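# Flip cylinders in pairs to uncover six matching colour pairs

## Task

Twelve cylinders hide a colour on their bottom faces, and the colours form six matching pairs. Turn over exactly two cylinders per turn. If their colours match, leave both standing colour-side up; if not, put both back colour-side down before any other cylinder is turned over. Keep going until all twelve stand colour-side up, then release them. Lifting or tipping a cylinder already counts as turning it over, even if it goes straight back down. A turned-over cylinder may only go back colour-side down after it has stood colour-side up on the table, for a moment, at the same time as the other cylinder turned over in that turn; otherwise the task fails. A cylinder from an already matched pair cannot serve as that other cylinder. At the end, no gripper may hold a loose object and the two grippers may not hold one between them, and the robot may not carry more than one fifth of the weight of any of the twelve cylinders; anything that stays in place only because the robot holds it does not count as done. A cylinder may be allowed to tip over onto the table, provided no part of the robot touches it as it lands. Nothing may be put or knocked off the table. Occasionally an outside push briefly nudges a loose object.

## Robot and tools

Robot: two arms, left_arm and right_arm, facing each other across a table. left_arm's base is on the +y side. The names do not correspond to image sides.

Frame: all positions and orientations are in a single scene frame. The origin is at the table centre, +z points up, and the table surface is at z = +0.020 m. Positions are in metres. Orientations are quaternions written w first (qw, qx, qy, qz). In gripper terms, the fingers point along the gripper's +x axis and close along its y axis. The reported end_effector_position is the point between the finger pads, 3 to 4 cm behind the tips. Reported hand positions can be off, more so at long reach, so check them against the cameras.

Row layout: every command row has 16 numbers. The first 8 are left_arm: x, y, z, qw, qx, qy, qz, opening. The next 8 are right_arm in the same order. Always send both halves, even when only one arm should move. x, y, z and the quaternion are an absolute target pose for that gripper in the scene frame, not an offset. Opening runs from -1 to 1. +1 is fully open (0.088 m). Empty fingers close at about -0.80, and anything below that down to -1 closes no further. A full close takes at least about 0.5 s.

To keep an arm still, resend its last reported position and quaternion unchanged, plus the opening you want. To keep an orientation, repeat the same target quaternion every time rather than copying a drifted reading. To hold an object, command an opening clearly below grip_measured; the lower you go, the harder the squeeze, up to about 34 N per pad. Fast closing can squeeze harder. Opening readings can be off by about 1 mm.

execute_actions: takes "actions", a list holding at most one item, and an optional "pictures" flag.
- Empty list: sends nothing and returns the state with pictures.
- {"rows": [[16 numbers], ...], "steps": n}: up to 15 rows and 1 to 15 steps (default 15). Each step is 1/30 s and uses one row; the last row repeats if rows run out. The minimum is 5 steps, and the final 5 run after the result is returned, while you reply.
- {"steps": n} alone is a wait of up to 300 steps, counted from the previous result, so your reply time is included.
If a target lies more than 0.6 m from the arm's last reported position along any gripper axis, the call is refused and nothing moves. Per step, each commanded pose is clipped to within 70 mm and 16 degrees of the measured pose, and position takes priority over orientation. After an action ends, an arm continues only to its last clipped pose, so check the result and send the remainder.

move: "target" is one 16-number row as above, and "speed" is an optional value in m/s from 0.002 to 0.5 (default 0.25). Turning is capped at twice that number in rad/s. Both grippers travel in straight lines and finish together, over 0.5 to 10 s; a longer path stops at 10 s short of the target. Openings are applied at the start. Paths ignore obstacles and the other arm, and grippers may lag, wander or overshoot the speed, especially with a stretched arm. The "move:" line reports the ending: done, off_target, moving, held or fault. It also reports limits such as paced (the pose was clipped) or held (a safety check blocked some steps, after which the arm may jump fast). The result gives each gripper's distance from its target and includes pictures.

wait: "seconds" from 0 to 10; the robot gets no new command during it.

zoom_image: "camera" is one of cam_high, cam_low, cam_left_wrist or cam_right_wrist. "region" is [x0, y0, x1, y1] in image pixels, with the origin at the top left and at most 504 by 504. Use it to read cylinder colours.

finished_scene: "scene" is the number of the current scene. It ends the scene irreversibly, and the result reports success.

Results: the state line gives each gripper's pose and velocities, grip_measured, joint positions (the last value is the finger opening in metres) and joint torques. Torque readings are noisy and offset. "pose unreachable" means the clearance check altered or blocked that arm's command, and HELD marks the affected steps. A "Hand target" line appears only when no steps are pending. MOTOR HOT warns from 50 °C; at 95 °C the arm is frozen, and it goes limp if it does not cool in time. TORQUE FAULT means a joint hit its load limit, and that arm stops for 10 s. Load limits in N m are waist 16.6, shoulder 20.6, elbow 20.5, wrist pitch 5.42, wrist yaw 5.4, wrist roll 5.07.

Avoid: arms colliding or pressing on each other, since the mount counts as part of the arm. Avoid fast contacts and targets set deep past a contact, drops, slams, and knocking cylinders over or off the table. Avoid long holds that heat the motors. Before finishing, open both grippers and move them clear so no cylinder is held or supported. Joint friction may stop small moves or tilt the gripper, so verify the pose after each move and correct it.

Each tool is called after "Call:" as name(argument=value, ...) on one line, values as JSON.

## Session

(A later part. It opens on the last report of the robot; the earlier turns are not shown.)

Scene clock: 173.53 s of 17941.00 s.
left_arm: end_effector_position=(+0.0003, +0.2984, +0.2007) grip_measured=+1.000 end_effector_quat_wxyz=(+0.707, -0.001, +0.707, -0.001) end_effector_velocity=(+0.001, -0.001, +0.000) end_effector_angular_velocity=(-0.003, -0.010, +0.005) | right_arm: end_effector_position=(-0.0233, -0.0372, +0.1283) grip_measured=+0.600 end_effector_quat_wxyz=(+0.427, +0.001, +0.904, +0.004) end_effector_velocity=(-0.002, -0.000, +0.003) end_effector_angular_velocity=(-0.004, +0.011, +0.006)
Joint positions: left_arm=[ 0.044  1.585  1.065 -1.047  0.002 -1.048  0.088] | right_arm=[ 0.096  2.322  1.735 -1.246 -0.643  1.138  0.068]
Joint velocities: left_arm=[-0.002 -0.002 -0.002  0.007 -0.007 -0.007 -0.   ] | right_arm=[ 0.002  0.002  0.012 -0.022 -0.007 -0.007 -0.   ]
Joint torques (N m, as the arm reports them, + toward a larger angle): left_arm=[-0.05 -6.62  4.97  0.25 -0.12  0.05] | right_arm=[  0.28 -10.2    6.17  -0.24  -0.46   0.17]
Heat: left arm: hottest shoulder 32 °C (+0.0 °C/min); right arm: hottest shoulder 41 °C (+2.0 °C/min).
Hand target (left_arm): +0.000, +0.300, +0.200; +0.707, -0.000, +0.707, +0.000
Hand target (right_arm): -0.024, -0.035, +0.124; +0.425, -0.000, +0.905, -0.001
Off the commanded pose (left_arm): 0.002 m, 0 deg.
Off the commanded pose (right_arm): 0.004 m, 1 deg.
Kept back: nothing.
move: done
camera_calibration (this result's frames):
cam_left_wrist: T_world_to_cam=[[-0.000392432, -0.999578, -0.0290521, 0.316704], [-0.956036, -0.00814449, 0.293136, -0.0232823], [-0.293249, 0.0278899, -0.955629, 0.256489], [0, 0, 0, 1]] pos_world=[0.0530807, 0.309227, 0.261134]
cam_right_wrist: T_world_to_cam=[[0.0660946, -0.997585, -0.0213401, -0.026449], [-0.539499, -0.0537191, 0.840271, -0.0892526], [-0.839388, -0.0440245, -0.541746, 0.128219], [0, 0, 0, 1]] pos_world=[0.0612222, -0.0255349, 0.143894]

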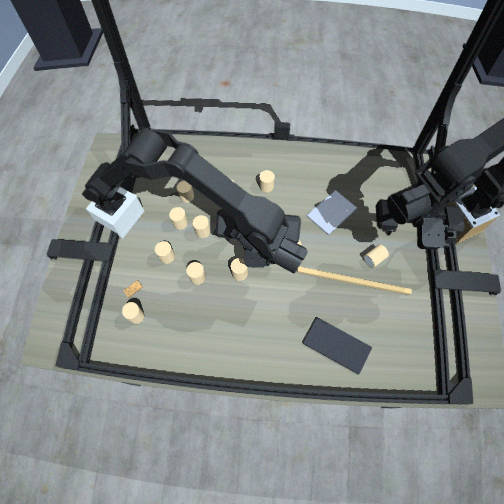

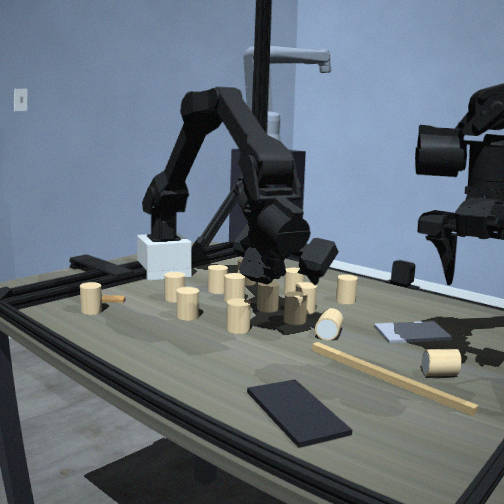

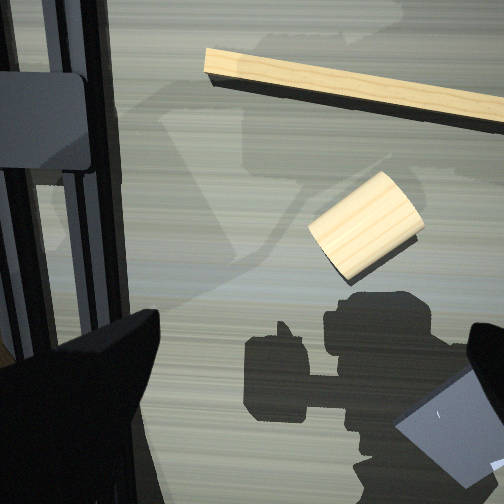

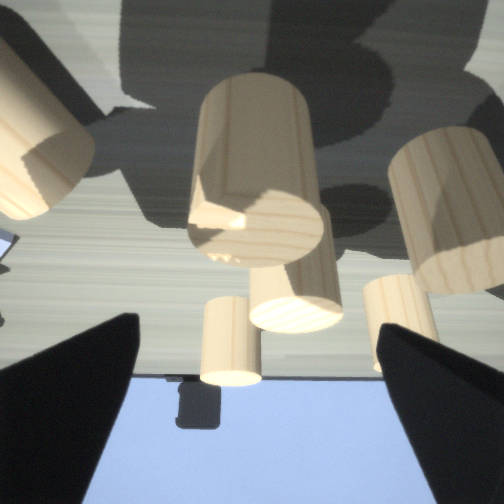

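Over H, centred. Descend.

Call:
move(target=[0,0.3,0.2,0.707,0,0.707,0,1,-0.025,-0.035,0.058,0.423,0,0.906,0,0.6], speed=0.12)

Call:
move(target=[0,0.3,0.2,0.707,0,0.707,0,1,-0.025,-0.035,0.058,0.423,0,0.906,0,-0.3])

Call:
move(target=[0,0.3,0.2,0.707,0,0.707,0,1,-0.02,-0.035,0.15,0.5,0,0.866,0,-0.3])

Call:
move(target=[0,0.3,0.2,0.707,0,0.707,0,1,0.21,-0.12,0.12,0.94,0,0.342,0,-0.3], speed=0.35)

Call:
move(target=[0,0.3,0.2,0.707,0,0.707,0,1,0.21,-0.12,0.047,0.94,0,0.342,0,-0.3], speed=0.1)

Call:
move(target=[0,0.3,0.2,0.707,0,0.707,0,1,0.21,-0.12,0.047,0.94,0,0.342,0,0.7])

Call:
move(target=[0,0.3,0.2,0.707,0,0.707,0,1,0.235,-0.12,0.07,0.643,0,0.766,0,0.7], speed=0.35)

Call:
move(target=[0,0.3,0.2,0.707,0,0.707,0,1,0.24,-0.118,0.05,0.574,0,0.819,0,0.7], speed=0.15)

Call:
move(target=[0,0.3,0.2,0.707,0,0.707,0,1,0.24,-0.118,0.05,0.574,0,0.819,0,-0.3])

Call:
move(target=[0,0.3,0.2,0.707,0,0.707,0,1,0.26,-0.118,0.10,0.819,0,0.574,0,-0.3], speed=0.35)

Scene clock: 175.03 s of 17941.00 s.
left_arm: end_effector_position=(+0.0003, +0.2984, +0.2007) grip_measured=+1.000 end_effector_quat_wxyz=(+0.707, -0.001, +0.707, -0.001) end_effector_velocity=(+0.001, +0.003, -0.000) end_effector_angular_velocity=(+0.017, -0.015, +0.020) | right_arm: end_effector_position=(-0.0228, -0.0329, +0.0651) grip_measured=+0.600 end_effector_quat_wxyz=(+0.427, +0.004, +0.904, +0.008) end_effector_velocity=(+0.002, -0.000, +0.003) end_effector_angular_velocity=(-0.005, -0.007, -0.006)
Joint positions: left_arm=[ 0.044  1.585  1.065 -1.047  0.002 -1.048  0.088] | right_arm=[ 0.097  2.439  1.673 -1.057 -0.649  1.139  0.068]
Joint velocities: left_arm=[-0.002 -0.002 -0.002 -0.007 -0.022 -0.022 -0.   ] | right_arm=[-0.002 -0.007  0.002 -0.007  0.007  0.007 -0.   ]
Joint torques (N m, as the arm reports them, + toward a larger angle): left_arm=[ 0.09 -6.66  4.87  0.26 -0.11  0.07] | right_arm=[  0.28 -10.48   3.85  -0.11  -0.46   0.11]
Heat: left arm: hottest shoulder 32 °C (+0.0 °C/min); right arm: hottest shoulder 41 °C (+2.0 °C/min).
Hand target (left_arm): +0.000, +0.300, +0.200; +0.707, -0.000, +0.707, +0.000
Hand target (right_arm): -0.025, -0.036, +0.058; +0.423, -0.000, +0.906, -0.000
Off the commanded pose (left_arm): 0.002 m, 0 deg.
Off the commanded pose (right_arm): 0.008 m, 1 deg.
Kept back: nothing.
move: done
camera_calibration (this result's frames):
cam_left_wrist: T_world_to_cam=[[-0.000392432, -0.999578, -0.0290521, 0.316704], [-0.956036, -0.00814449, 0.293136, -0.0232823], [-0.293249, 0.0278899, -0.955629, 0.256489], [0, 0, 0, 1]] pos_world=[0.0530807, 0.309227, 0.261134]
cam_right_wrist: T_world_to_cam=[[0.0645793, -0.997396, -0.032113, -0.0228863], [-0.538369, -0.0619174, 0.840432, -0.0359255], [-0.840231, -0.0369858, -0.540965, 0.0947859], [0, 0, 0, 1]] pos_world=[0.0617789, -0.0215454, 0.0807339]

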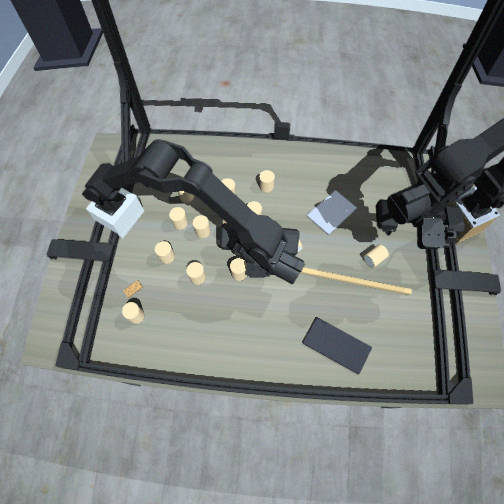

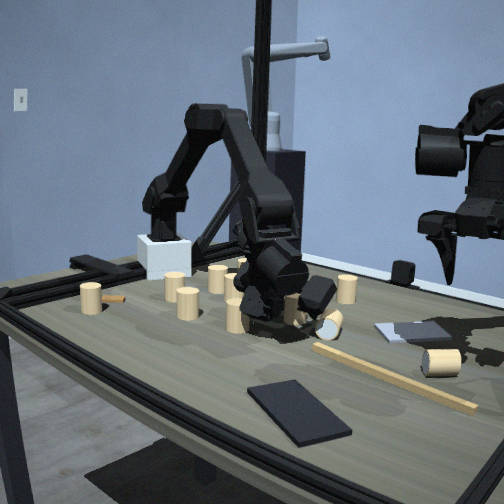

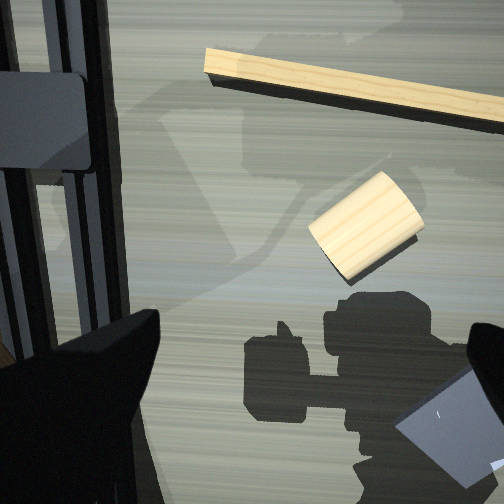

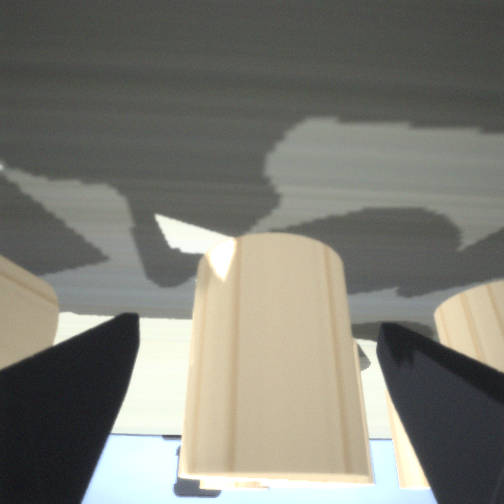

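Scene clock: 175.73 s of 17941.00 s.
left_arm: end_effector_position=(+0.0003, +0.2984, +0.2007) grip_measured=+1.000 end_effector_quat_wxyz=(+0.707, -0.001, +0.707, -0.001) end_effector_velocity=(+0.002, +0.002, +0.001) end_effector_angular_velocity=(+0.013, -0.018, -0.010) | right_arm: end_effector_position=(-0.0229, -0.0328, +0.0652) grip_measured=+0.023 end_effector_quat_wxyz=(+0.425, +0.004, +0.905, +0.008) end_effector_velocity=(+0.002, -0.000, +0.002) end_effector_angular_velocity=(+0.005, +0.007, -0.004)
Joint positions: left_arm=[ 0.044  1.585  1.065 -1.047  0.002 -1.048  0.088] | right_arm=[ 0.096  2.44   1.673 -1.057 -0.651  1.139  0.04 ]
Joint velocities: left_arm=[-0.002 -0.002  0.002 -0.007 -0.022  0.007 -0.   ] | right_arm=[-0.007 -0.002  0.002 -0.007 -0.007 -0.007 -0.   ]
Joint torques (N m, as the arm reports them, + toward a larger angle): left_arm=[ 0.1  -6.79  4.9   0.32 -0.17  0.04] | right_arm=[  0.28 -10.28   4.41  -0.12  -0.38   0.09]
Heat: left arm: hottest shoulder 32 °C (+0.0 °C/min); right arm: hottest shoulder 41 °C (+2.0 °C/min).
Hand target (left_arm): +0.000, +0.300, +0.200; +0.707, -0.000, +0.707, +0.000
Hand target (right_arm): -0.025, -0.035, +0.058; +0.423, +0.000, +0.906, +0.000
Off the commanded pose (left_arm): 0.002 m, 0 deg.
Off the commanded pose (right_arm): 0.008 m, 1 deg.
Kept back: nothing.
move: done
camera_calibration (this result's frames):
cam_left_wrist: T_world_to_cam=[[-0.000392432, -0.999578, -0.0290521, 0.316704], [-0.956036, -0.00814449, 0.293136, -0.0232823], [-0.293249, 0.0278899, -0.955629, 0.256489], [0, 0, 0, 1]] pos_world=[0.0530807, 0.309227, 0.261134]
cam_right_wrist: T_world_to_cam=[[0.0634461, -0.997458, -0.0324269, -0.0228476], [-0.536169, -0.0614733, 0.841869, -0.0361367], [-0.841723, -0.036027, -0.538707, 0.094555], [0, 0, 0, 1]] pos_world=[0.0616634, -0.0216045, 0.0806189]

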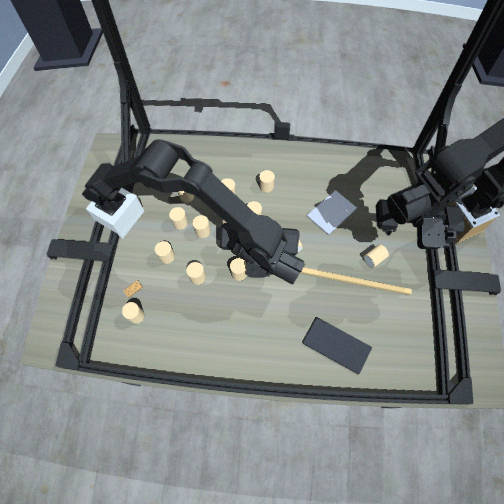

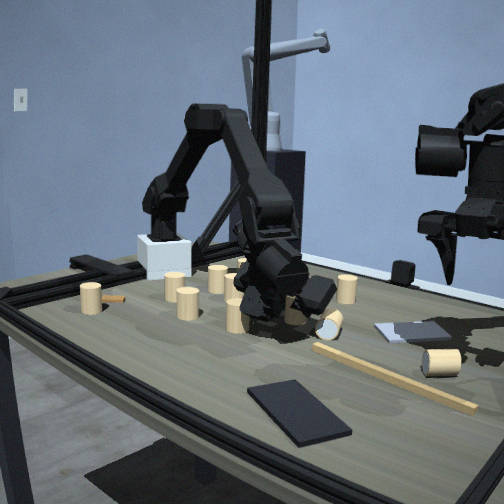

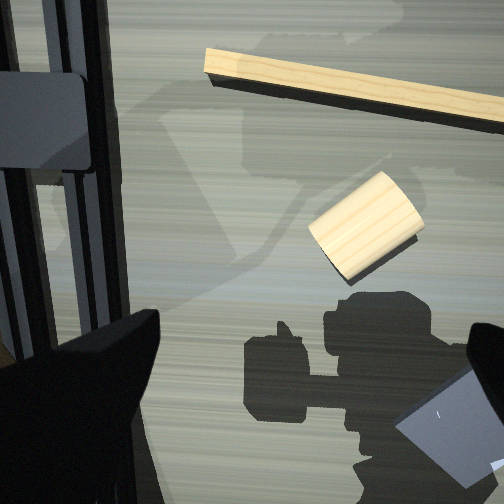

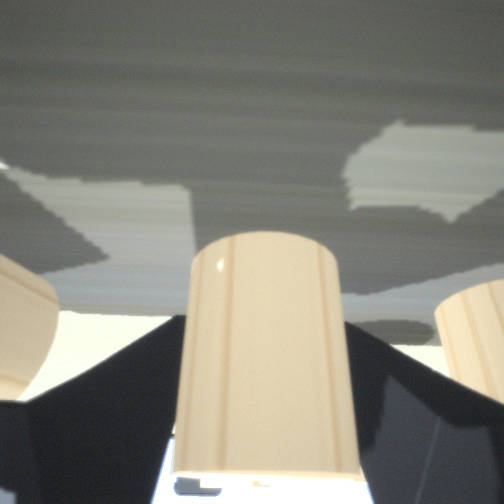

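Scene clock: 176.63 s of 17941.00 s.
left_arm: end_effector_position=(+0.0003, +0.2984, +0.2007) grip_measured=+1.000 end_effector_quat_wxyz=(+0.707, -0.001, +0.707, -0.001) end_effector_velocity=(-0.001, +0.002, +0.000) end_effector_angular_velocity=(+0.010, -0.003, +0.020) | right_arm: end_effector_position=(-0.0195, -0.0362, +0.1444) grip_measured=+0.023 end_effector_quat_wxyz=(+0.497, -0.003, +0.868, -0.004) end_effector_velocity=(-0.002, -0.000, +0.005) end_effector_angular_velocity=(-0.001, +0.009, +0.007)
Joint positions: left_arm=[ 0.044  1.585  1.065 -1.047  0.002 -1.048  0.088] | right_arm=[ 0.134  2.255  1.747 -1.246 -0.5    1.222  0.04 ]
Joint velocities: left_arm=[-0.002 -0.002 -0.002 -0.007 -0.007 -0.022  0.   ] | right_arm=[ 0.002 -0.002  0.012 -0.022 -0.007 -0.007 -0.   ]
Joint torques (N m, as the arm reports them, + toward a larger angle): left_arm=[-0.02 -6.83  4.97  0.27 -0.09  0.  ] | right_arm=[  0.28 -13.25   6.53  -0.44  -0.27   0.18]
Heat: left arm: hottest shoulder 32 °C (+0.0 °C/min); right arm: hottest shoulder 42 °C (+3.0 °C/min).
Hand target (left_arm): +0.000, +0.300, +0.200; +0.707, -0.000, +0.707, +0.000
Hand target (right_arm): -0.020, -0.034, +0.150; +0.500, -0.001, +0.866, -0.000
Off the commanded pose (left_arm): 0.002 m, 0 deg.
Off the commanded pose (right_arm): 0.006 m, 1 deg.
Kept back: nothing.
move: done
camera_calibration (this result's frames):
cam_left_wrist: T_world_to_cam=[[-0.000392432, -0.999578, -0.0290521, 0.316704], [-0.956036, -0.00814449, 0.293136, -0.0232823], [-0.293249, 0.0278899, -0.955629, 0.256489], [0, 0, 0, 1]] pos_world=[0.0530807, 0.309227, 0.261134]
cam_right_wrist: T_world_to_cam=[[0.0677008, -0.997686, 0.00620156, -0.0293561], [-0.664846, -0.0404786, 0.745882, -0.0889952], [-0.743906, -0.0546199, -0.666049, 0.159586], [0, 0, 0, 1]] pos_world=[0.0615361, -0.0241741, 0.172854]

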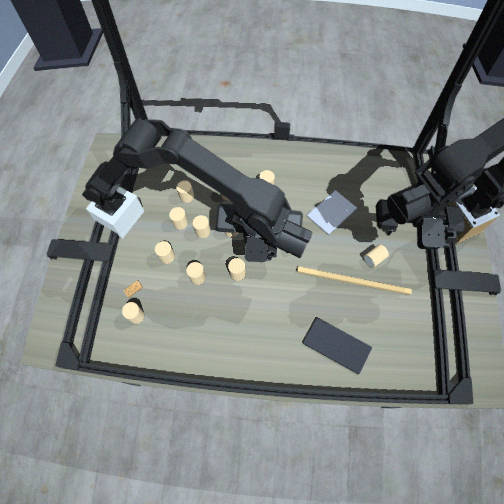

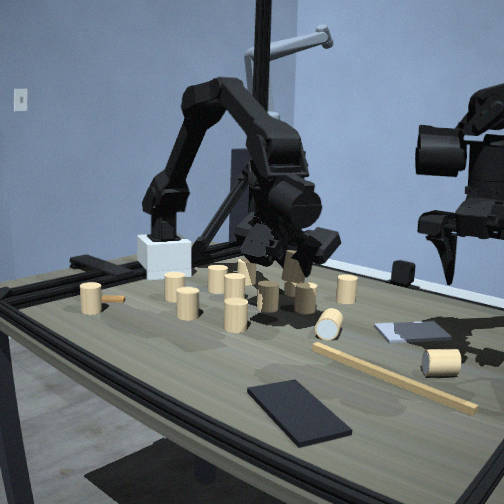

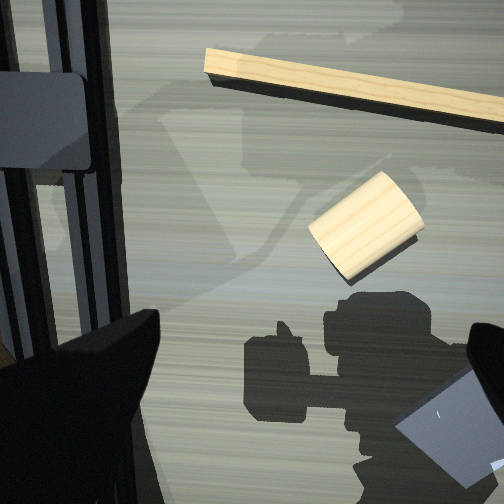

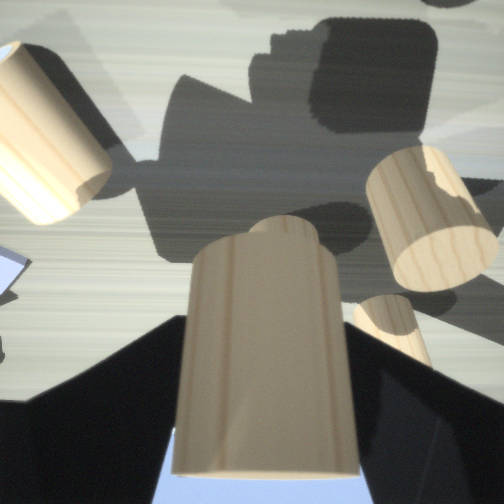

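Scene clock: 179.23 s of 17941.00 s.
left_arm: end_effector_position=(+0.0003, +0.2986, +0.2006) grip_measured=+1.000 end_effector_quat_wxyz=(+0.707, -0.001, +0.707, -0.001) end_effector_velocity=(+0.000, +0.003, -0.001) end_effector_angular_velocity=(+0.014, -0.000, +0.024) | right_arm: end_effector_position=(+0.2090, -0.1174, +0.1204) grip_measured=+0.022 end_effector_quat_wxyz=(+0.939, -0.001, +0.345, -0.002) end_effector_velocity=(+0.002, -0.001, -0.000) end_effector_angular_velocity=(+0.011, -0.016, -0.001)
Joint positions: left_arm=[ 0.044  1.585  1.065 -1.047  0.001 -1.048  0.088] | right_arm=[-0.037  2.011  1.063 -0.135  0.749  0.904  0.04 ]
Joint velocities: left_arm=[ 0.002  0.002 -0.002 -0.007 -0.007 -0.022  0.   ] | right_arm=[-0.002 -0.002 -0.017  0.037  0.007 -0.007 -0.   ]
Joint torques (N m, as the arm reports them, + toward a larger angle): left_arm=[ 0.21 -6.76  4.89  0.31 -0.1   0.01] | right_arm=[ -0.31 -10.74   4.12   0.91   0.48  -0.2 ]
Heat: left arm: hottest shoulder 32 °C (+0.0 °C/min); right arm: hottest shoulder 42 °C (+3.0 °C/min).
Hand target (left_arm): +0.000, +0.300, +0.200; +0.707, +0.000, +0.707, +0.000
Hand target (right_arm): +0.209, -0.120, +0.120; +0.939, -0.004, +0.343, -0.003
Off the commanded pose (left_arm): 0.002 m, 0 deg.
Off the commanded pose (right_arm): 0.003 m, 0 deg.
Kept back: nothing.
move: done
camera_calibration (this result's frames):
cam_left_wrist: T_world_to_cam=[[-0.000386896, -0.999563, -0.029573, 0.316925], [-0.956077, -0.00829856, 0.292998, -0.0231853], [-0.293116, 0.0283874, -0.955655, 0.256252], [0, 0, 0, 1]] pos_world=[0.0530671, 0.309319, 0.261054]
cam_right_wrist: T_world_to_cam=[[0.0119971, -0.997679, 0.0670205, -0.121361], [-0.849369, -0.0455371, -0.525831, 0.268577], [0.527663, -0.0506167, -0.847945, 0.0658084], [0, 0, 0, 1]] pos_world=[0.194853, -0.105518, 0.205162]

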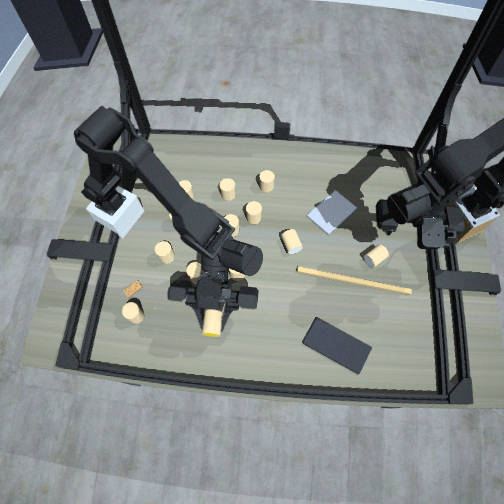

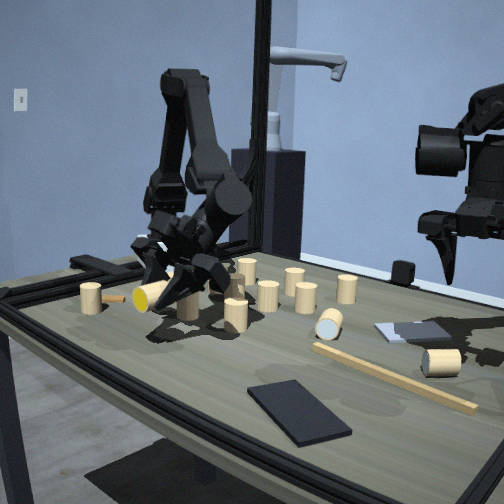

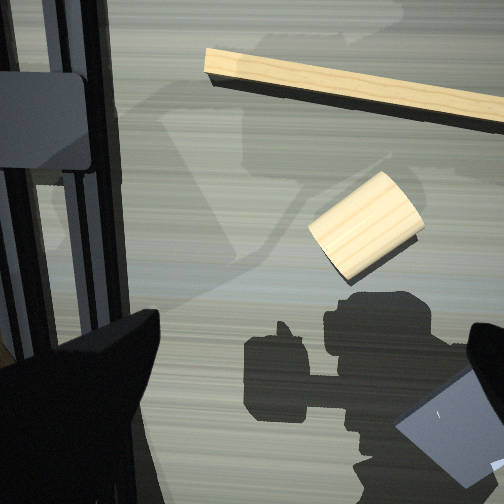

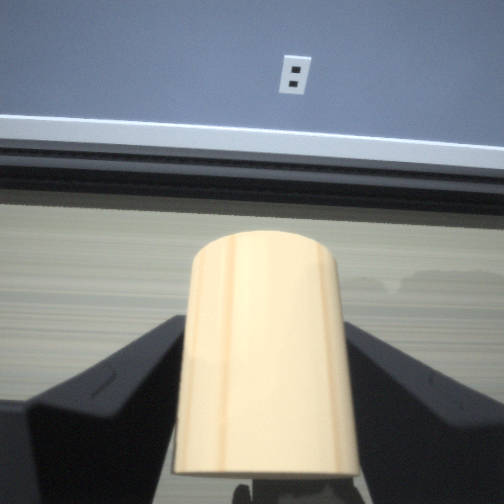

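Scene clock: 180.37 s of 17941.00 s.
left_arm: end_effector_position=(+0.0003, +0.2986, +0.2006) grip_measured=+1.000 end_effector_quat_wxyz=(+0.707, -0.001, +0.707, -0.001) end_effector_velocity=(-0.000, +0.006, -0.000) end_effector_angular_velocity=(+0.030, -0.008, -0.010) | right_arm: end_effector_position=(+0.2108, -0.1166, +0.0559) grip_measured=+0.022 end_effector_quat_wxyz=(+0.941, +0.010, +0.337, +0.002) end_effector_velocity=(+0.002, -0.002, -0.003) end_effector_angular_velocity=(+0.004, +0.002, +0.001)
Joint positions: left_arm=[ 0.044  1.585  1.065 -1.047  0.001 -1.048  0.088] | right_arm=[-0.039  2.201  1.004  0.147  0.751  0.898  0.04 ]
Joint velocities: left_arm=[-0.002 -0.002 -0.002 -0.022 -0.022  0.007 -0.   ] | right_arm=[-0.007  0.007 -0.007  0.022 -0.007 -0.007 -0.   ]
Joint torques (N m, as the arm reports them, + toward a larger angle): left_arm=[-0.09 -6.57  5.06  0.27 -0.12  0.05] | right_arm=[-0.28 -8.28  3.49  0.91  0.3  -0.19]
Heat: left arm: hottest shoulder 32 °C (+0.0 °C/min); right arm: hottest shoulder 42 °C (+3.0 °C/min).
Hand target (left_arm): +0.000, +0.300, +0.200; +0.707, -0.000, +0.707, +0.000
Hand target (right_arm): +0.210, -0.121, +0.048; +0.940, -0.000, +0.342, -0.000
Off the commanded pose (left_arm): 0.002 m, 0 deg.
Off the commanded pose (right_arm): 0.010 m, 1 deg.
Kept back: nothing.
move: off_target (right_arm)
camera_calibration (this result's frames):
cam_left_wrist: T_world_to_cam=[[-0.000386896, -0.999563, -0.029573, 0.316925], [-0.956077, -0.00829856, 0.292998, -0.0231853], [-0.293116, 0.0283874, -0.955655, 0.256252], [0, 0, 0, 1]] pos_world=[0.0530671, 0.309319, 0.261054]
cam_right_wrist: T_world_to_cam=[[0.0118811, -0.998971, 0.0437664, -0.11508], [-0.840447, -0.0336909, -0.540845, 0.236615], [0.541763, -0.0303575, -0.839983, 0.0090848], [0, 0, 0, 1]] pos_world=[0.195308, -0.106714, 0.14064]

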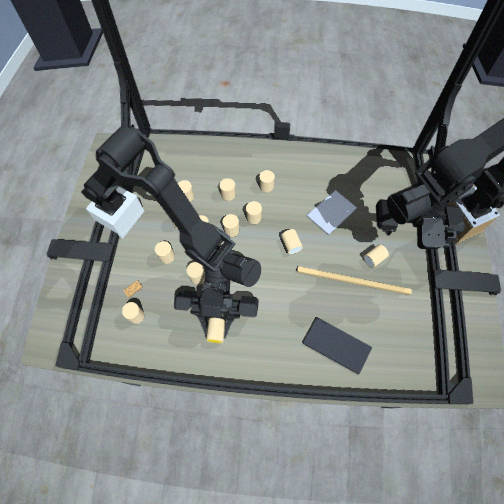

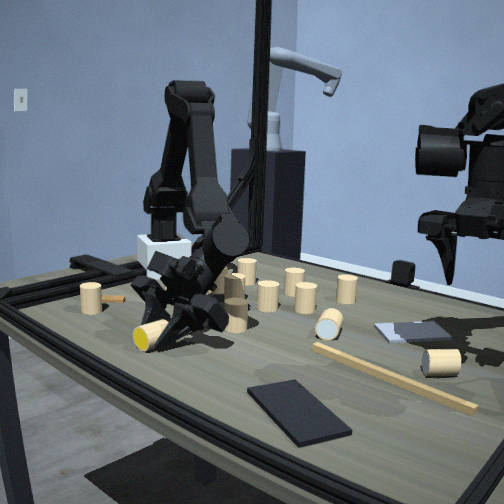

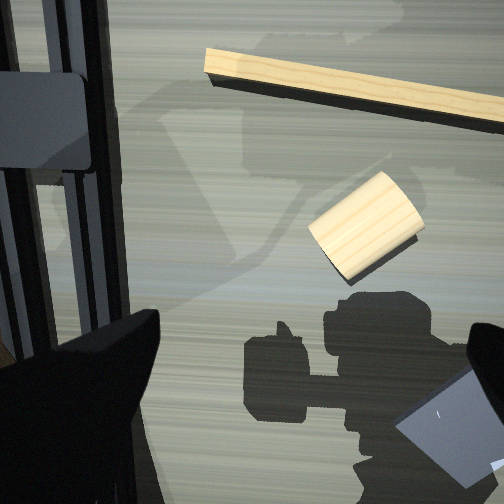

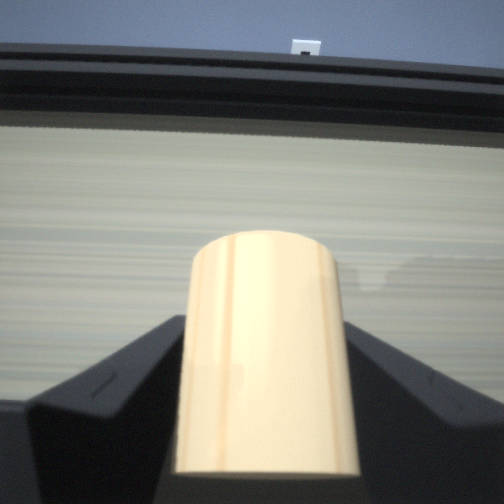

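Scene clock: 181.10 s of 17941.00 s.
left_arm: end_effector_position=(+0.0003, +0.2986, +0.2006) grip_measured=+1.000 end_effector_quat_wxyz=(+0.707, -0.001, +0.707, -0.001) end_effector_velocity=(+0.000, +0.001, +0.002) end_effector_angular_velocity=(+0.002, -0.008, -0.010) | right_arm: end_effector_position=(+0.2105, -0.1173, +0.0531) grip_measured=+0.698 end_effector_quat_wxyz=(+0.941, +0.008, +0.338, +0.002) end_effector_velocity=(-0.001, -0.002, -0.003) end_effector_angular_velocity=(-0.014, +0.011, +0.006)
Joint positions: left_arm=[ 0.044  1.585  1.065 -1.047  0.001 -1.048  0.088] | right_arm=[-0.039  2.209  1.004  0.149  0.751  0.898  0.073]
Joint velocities: left_arm=[-0.002 -0.007  0.002 -0.007 -0.007  0.007 -0.   ] | right_arm=[-0.002  0.002 -0.002 -0.007 -0.007 -0.007  0.   ]
Joint torques (N m, as the arm reports them, + toward a larger angle): left_arm=[ 0.05 -6.62  4.74  0.22 -0.1   0.07] | right_arm=[-0.3  -8.79  3.86  0.92  0.29 -0.21]
Heat: left arm: hottest shoulder 32 °C (+0.0 °C/min); right arm: hottest shoulder 42 °C (+3.0 °C/min).
Hand target (left_arm): +0.000, +0.300, +0.200; +0.707, -0.000, +0.707, +0.000
Hand target (right_arm): +0.210, -0.120, +0.047; +0.940, +0.000, +0.342, +0.000
Off the commanded pose (left_arm): 0.002 m, 0 deg.
Off the commanded pose (right_arm): 0.007 m, 1 deg.
Kept back: nothing.
move: done
camera_calibration (this result's frames):
cam_left_wrist: T_world_to_cam=[[-0.000386896, -0.999563, -0.029573, 0.316925], [-0.956077, -0.00829856, 0.292998, -0.0231853], [-0.293116, 0.0283874, -0.955655, 0.256252], [0, 0, 0, 1]] pos_world=[0.0530671, 0.309319, 0.261054]
cam_right_wrist: T_world_to_cam=[[0.0119939, -0.998752, 0.0484796, -0.115895], [-0.841767, -0.0362535, -0.538622, 0.234654], [0.539707, -0.0343484, -0.841152, 0.0069598], [0, 0, 0, 1]] pos_world=[0.195158, -0.107005, 0.137863]

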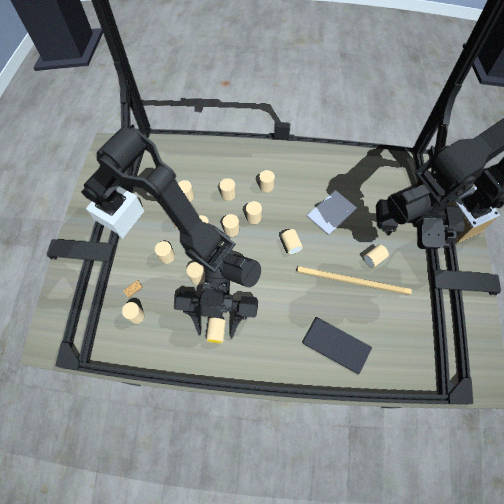

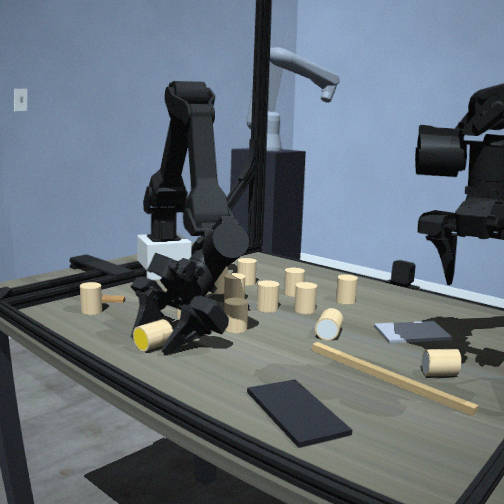

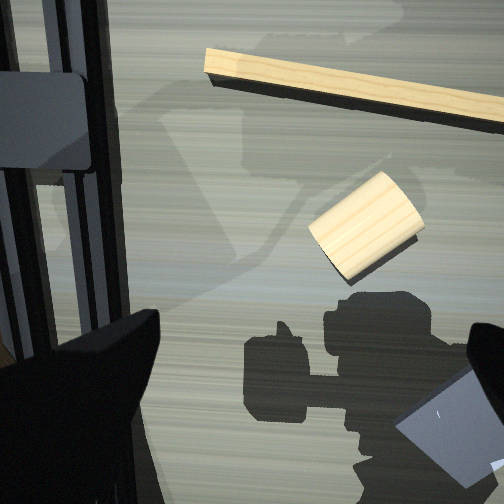

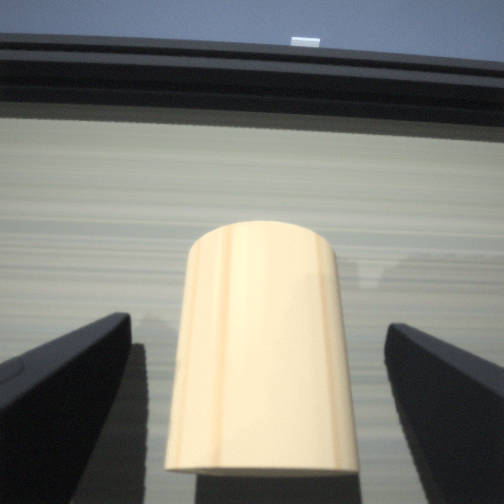

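Scene clock: 183.20 s of 17941.00 s.
left_arm: end_effector_position=(+0.0003, +0.2986, +0.2006) grip_measured=+1.000 end_effector_quat_wxyz=(+0.707, -0.001, +0.707, -0.001) end_effector_velocity=(-0.003, +0.001, +0.000) end_effector_angular_velocity=(-0.005, +0.023, +0.010) | right_arm: end_effector_position=(+0.2344, -0.1184, +0.0746) grip_measured=+0.700 end_effector_quat_wxyz=(+0.646, +0.004, +0.763, +0.006) end_effector_velocity=(+0.000, -0.003, +0.001) end_effector_angular_velocity=(-0.019, +0.011, +0.006)
Joint positions: left_arm=[ 0.044  1.585  1.065 -1.047  0.001 -1.048  0.088] | right_arm=[-0.371  2.441  1.867 -1.106 -0.124  0.754  0.073]
Joint velocities: left_arm=[ 0.002 -0.002 -0.002 -0.007  0.022 -0.007  0.   ] | right_arm=[-0.002  0.012  0.027 -0.037  0.007 -0.007 -0.   ]
Joint torques (N m, as the arm reports them, + toward a larger angle): left_arm=[ 0.1  -6.42  4.72  0.25 -0.16  0.05] | right_arm=[ -0.28 -11.06   6.53  -0.3   -0.19  -0.22]
Heat: left arm: hottest shoulder 32 °C (+0.0 °C/min); right arm: hottest shoulder 42 °C (+3.0 °C/min).
Hand target (left_arm): +0.000, +0.300, +0.200; +0.707, -0.000, +0.707, +0.000
Hand target (right_arm): +0.235, -0.119, +0.069; +0.642, +0.001, +0.767, +0.005
Off the commanded pose (left_arm): 0.002 m, 0 deg.
Off the commanded pose (right_arm): 0.005 m, 1 deg.
Kept back: nothing.
move: done
camera_calibration (this result's frames):
cam_left_wrist: T_world_to_cam=[[-0.000386896, -0.999563, -0.029573, 0.316925], [-0.956077, -0.00829856, 0.292998, -0.0231853], [-0.293116, 0.0283874, -0.955655, 0.256252], [0, 0, 0, 1]] pos_world=[0.0530671, 0.309319, 0.261054]
cam_right_wrist: T_world_to_cam=[[0.0639075, -0.997942, 0.00530956, -0.127176], [-0.88714, -0.0543735, 0.458286, 0.200455], [-0.457054, -0.0339982, -0.888789, 0.249267], [0, 0, 0, 1]] pos_world=[0.299888, -0.107541, 0.130355]

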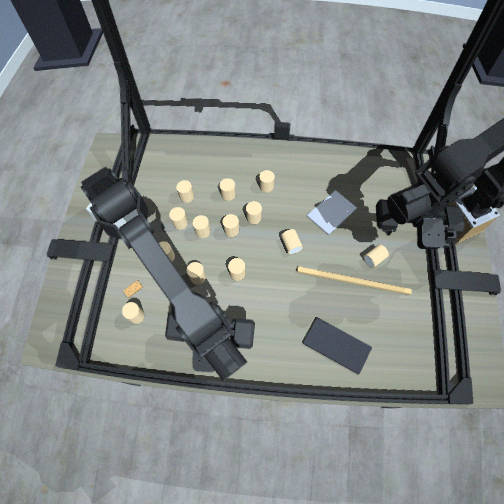

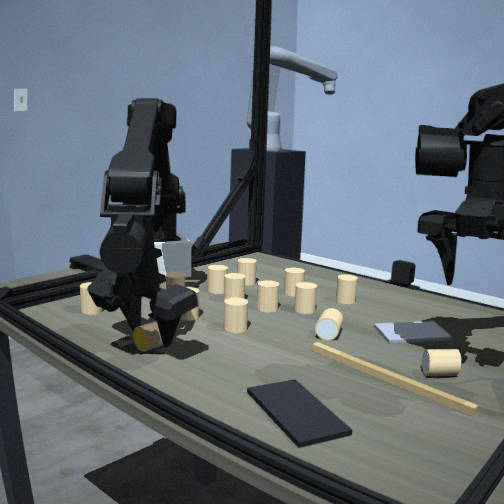

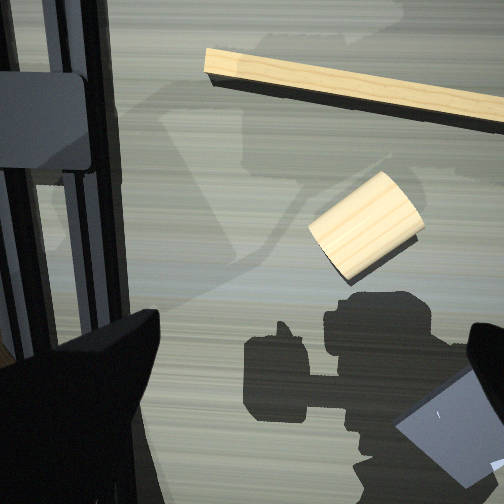

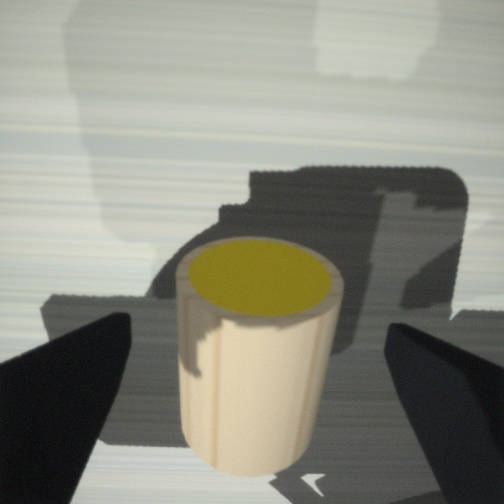

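Scene clock: 184.20 s of 17941.00 s.
left_arm: end_effector_position=(+0.0003, +0.2986, +0.2006) grip_measured=+1.000 end_effector_quat_wxyz=(+0.707, -0.001, +0.707, -0.001) end_effector_velocity=(+0.000, +0.005, +0.002) end_effector_angular_velocity=(+0.022, -0.013, -0.010) | right_arm: end_effector_position=(+0.2400, -0.1172, +0.0605) grip_measured=+0.699 end_effector_quat_wxyz=(+0.579, +0.004, +0.815, +0.004) end_effector_velocity=(+0.000, -0.003, +0.001) end_effector_angular_velocity=(-0.013, +0.028, -0.002)
Joint positions: left_arm=[ 0.044  1.585  1.065 -1.047  0.001 -1.048  0.088] | right_arm=[-0.412  2.623  2.12  -1.316 -0.228  0.694  0.073]
Joint velocities: left_arm=[-0.002 -0.007  0.002 -0.022 -0.022  0.007  0.   ] | right_arm=[-0.007  0.027  0.046 -0.051 -0.007 -0.007 -0.   ]
Joint torques (N m, as the arm reports them, + toward a larger angle): left_arm=[ 0.12 -6.72  4.85  0.3  -0.1   0.02] | right_arm=[ -0.14 -10.53   6.22  -0.02  -0.17  -0.12]
Heat: left arm: hottest shoulder 32 °C (+0.0 °C/min); right arm: hottest shoulder 42 °C (+3.0 °C/min).
Hand target (left_arm): +0.000, +0.300, +0.200; +0.707, -0.000, +0.707, +0.000
Hand target (right_arm): +0.240, -0.118, +0.050; +0.574, +0.001, +0.819, +0.001
Off the commanded pose (left_arm): 0.002 m, 0 deg.
Off the commanded pose (right_arm): 0.011 m, 1 deg.
Kept back: nothing.
move: off_target (right_arm)
camera_calibration (this result's frames):
cam_left_wrist: T_world_to_cam=[[-0.000386896, -0.999563, -0.029573, 0.316925], [-0.956077, -0.00829856, 0.292998, -0.0231853], [-0.293116, 0.0283874, -0.955655, 0.256252], [0, 0, 0, 1]] pos_world=[0.0530671, 0.309319, 0.261054]
cam_right_wrist: T_world_to_cam=[[0.063011, -0.99801, -0.0022375, -0.12558], [-0.79667, -0.0516492, 0.602204, 0.181794], [-0.601121, -0.0361629, -0.798339, 0.268197], [0, 0, 0, 1]] pos_world=[0.313962, -0.106242, 0.104354]

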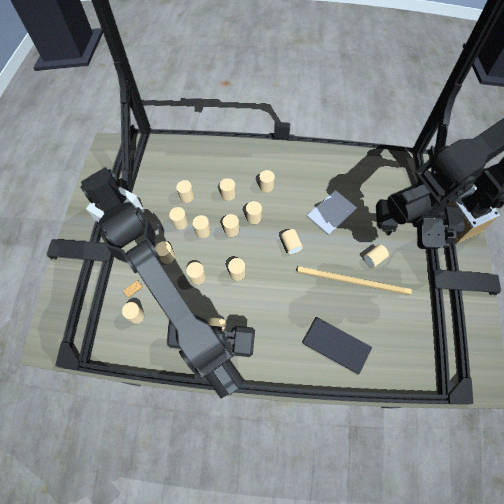

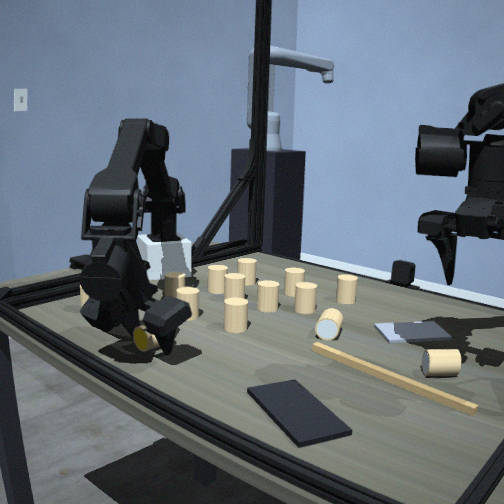

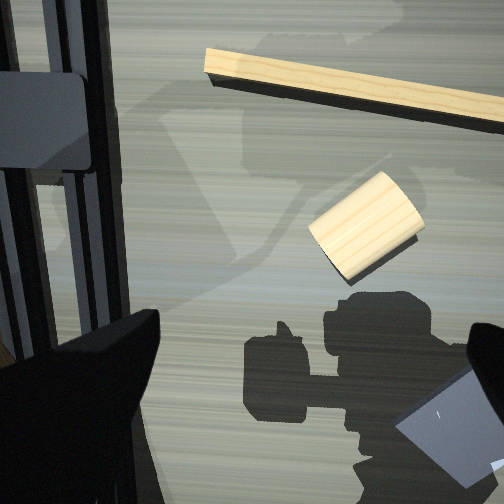

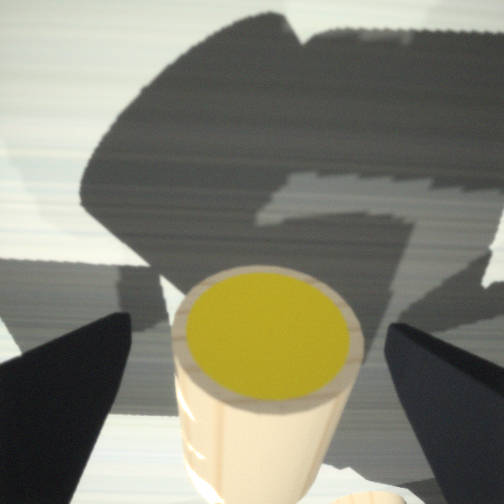

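Scene clock: 184.90 s of 17941.00 s.
left_arm: end_effector_position=(+0.0003, +0.2986, +0.2006) grip_measured=+1.000 end_effector_quat_wxyz=(+0.707, -0.001, +0.707, -0.001) end_effector_velocity=(-0.004, +0.000, +0.000) end_effector_angular_velocity=(+0.003, +0.010, -0.000) | right_arm: end_effector_position=(+0.2397, -0.1173, +0.0605) grip_measured=+0.013 end_effector_quat_wxyz=(+0.577, +0.004, +0.817, +0.003) end_effector_velocity=(+0.000, +0.000, +0.001) end_effector_angular_velocity=(+0.006, +0.006, +0.003)
Joint positions: left_arm=[ 0.044  1.585  1.065 -1.047  0.001 -1.048  0.088] | right_arm=[-0.413  2.626  2.125 -1.322 -0.231  0.693  0.04 ]
Joint velocities: left_arm=[-0.007 -0.002 -0.002 -0.007  0.007 -0.007 -0.   ] | right_arm=[-0.002  0.002  0.007 -0.007 -0.007 -0.007 -0.   ]
Joint torques (N m, as the arm reports them, + toward a larger angle): left_arm=[-0.04 -6.59  4.92  0.32 -0.08  0.07] | right_arm=[ -0.05 -10.62   6.37   0.05  -0.07  -0.14]
Heat: left arm: hottest shoulder 32 °C (+0.0 °C/min); right arm: hottest shoulder 42 °C (+3.0 °C/min).
Hand target (left_arm): +0.000, +0.300, +0.200; +0.707, -0.000, +0.707, +0.000
Hand target (right_arm): +0.240, -0.118, +0.050; +0.574, +0.000, +0.819, +0.000
Off the commanded pose (left_arm): 0.002 m, 0 deg.
Off the commanded pose (right_arm): 0.011 m, 1 deg.
Kept back: nothing.
move: off_target (right_arm)
camera_calibration (this result's frames):
cam_left_wrist: T_world_to_cam=[[-0.000386896, -0.999563, -0.029573, 0.316925], [-0.956077, -0.00829856, 0.292998, -0.0231853], [-0.293116, 0.0283874, -0.955655, 0.256252], [0, 0, 0, 1]] pos_world=[0.0530671, 0.309319, 0.261054]
cam_right_wrist: T_world_to_cam=[[0.061938, -0.998078, -0.00183831, -0.125464], [-0.793791, -0.0503769, 0.606101, 0.180839], [-0.605029, -0.0360815, -0.795386, 0.268816], [0, 0, 0, 1]] pos_world=[0.313961, -0.106414, 0.103975]

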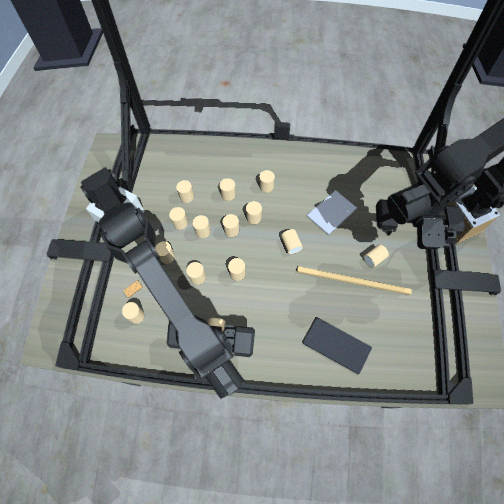

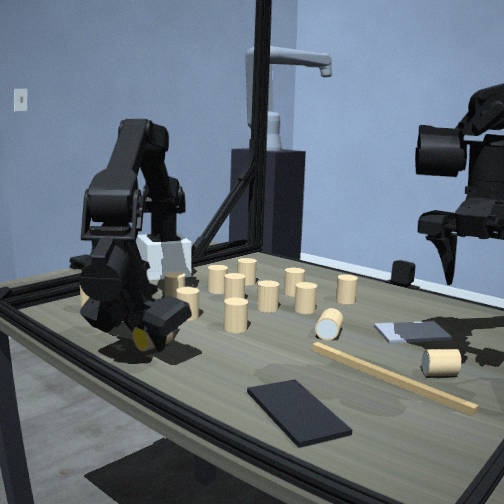

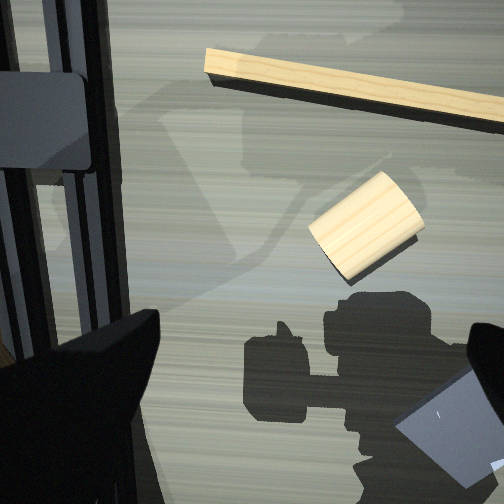

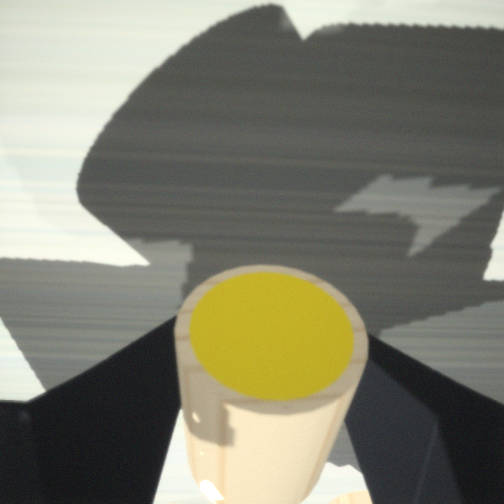

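Scene clock: 186.43 s of 17941.00 s.
left_arm: end_effector_position=(+0.0003, +0.2986, +0.2007) grip_measured=+1.000 end_effector_quat_wxyz=(+0.707, -0.001, +0.707, -0.001) end_effector_velocity=(-0.001, +0.003, -0.001) end_effector_angular_velocity=(+0.014, -0.000, +0.005) | right_arm: end_effector_position=(+0.2610, -0.1185, +0.0952) grip_measured=+0.013 end_effector_quat_wxyz=(+0.816, -0.006, +0.578, -0.003) end_effector_velocity=(+0.001, -0.005, +0.002) end_effector_angular_velocity=(-0.020, -0.017, +0.014)
Joint positions: left_arm=[ 0.044  1.585  1.065 -1.047  0.001 -1.048  0.088] | right_arm=[-0.285  2.223  1.534 -0.662  0.26   0.817  0.04 ]
Joint velocities: left_arm=[-0.002 -0.002 -0.007 -0.007 -0.007 -0.007  0.   ] | right_arm=[-0.002 -0.012 -0.017  0.007  0.022 -0.022 -0.   ]
Joint torques (N m, as the arm reports them, + toward a larger angle): left_arm=[ 0.02 -6.67  5.11  0.24 -0.08  0.03] | right_arm=[  0.29 -14.38   4.62   0.61   0.24   0.18]
Heat: left arm: hottest shoulder 32 °C (+0.0 °C/min); right arm: hottest shoulder 43 °C (+4.0 °C/min).
Hand target (left_arm): +0.000, +0.300, +0.200; +0.707, -0.000, +0.707, -0.000
Hand target (right_arm): +0.260, -0.118, +0.100; +0.819, -0.002, +0.574, -0.002
Off the commanded pose (left_arm): 0.002 m, 0 deg.
Off the commanded pose (right_arm): 0.005 m, 1 deg.
Kept back: nothing.
move: done
camera_calibration (this result's frames):
cam_left_wrist: T_world_to_cam=[[-0.000381293, -0.999572, -0.0292427, 0.316856], [-0.956133, -0.00820175, 0.292819, -0.0232015], [-0.292934, 0.0280715, -0.955721, 0.256451], [0, 0, 0, 1]] pos_world=[0.0530601, 0.309331, 0.261155]
cam_right_wrist: T_world_to_cam=[[0.0463924, -0.997059, 0.0609937, -0.129718], [-0.998522, -0.048017, -0.025445, 0.290484], [0.0282989, -0.0597231, -0.997814, 0.16039], [0, 0, 0, 1]] pos_world=[0.291534, -0.105809, 0.175343]

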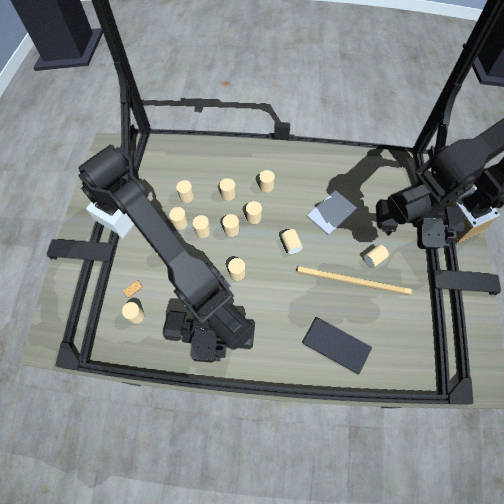

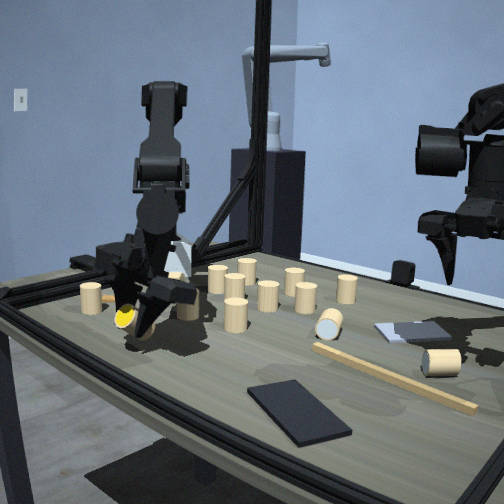

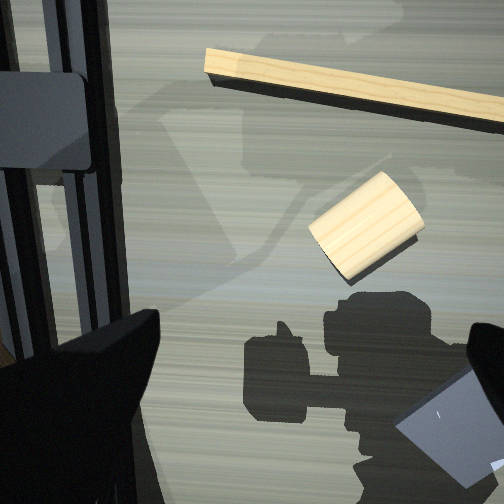

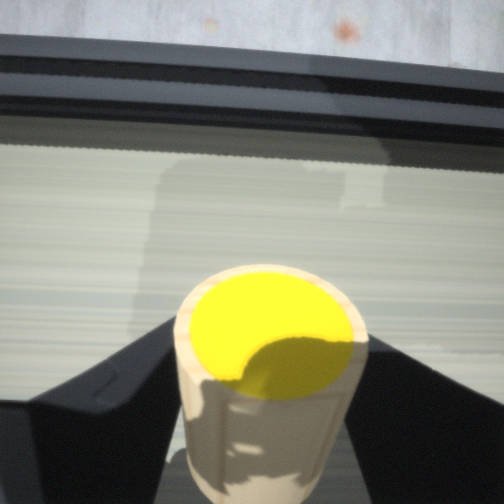

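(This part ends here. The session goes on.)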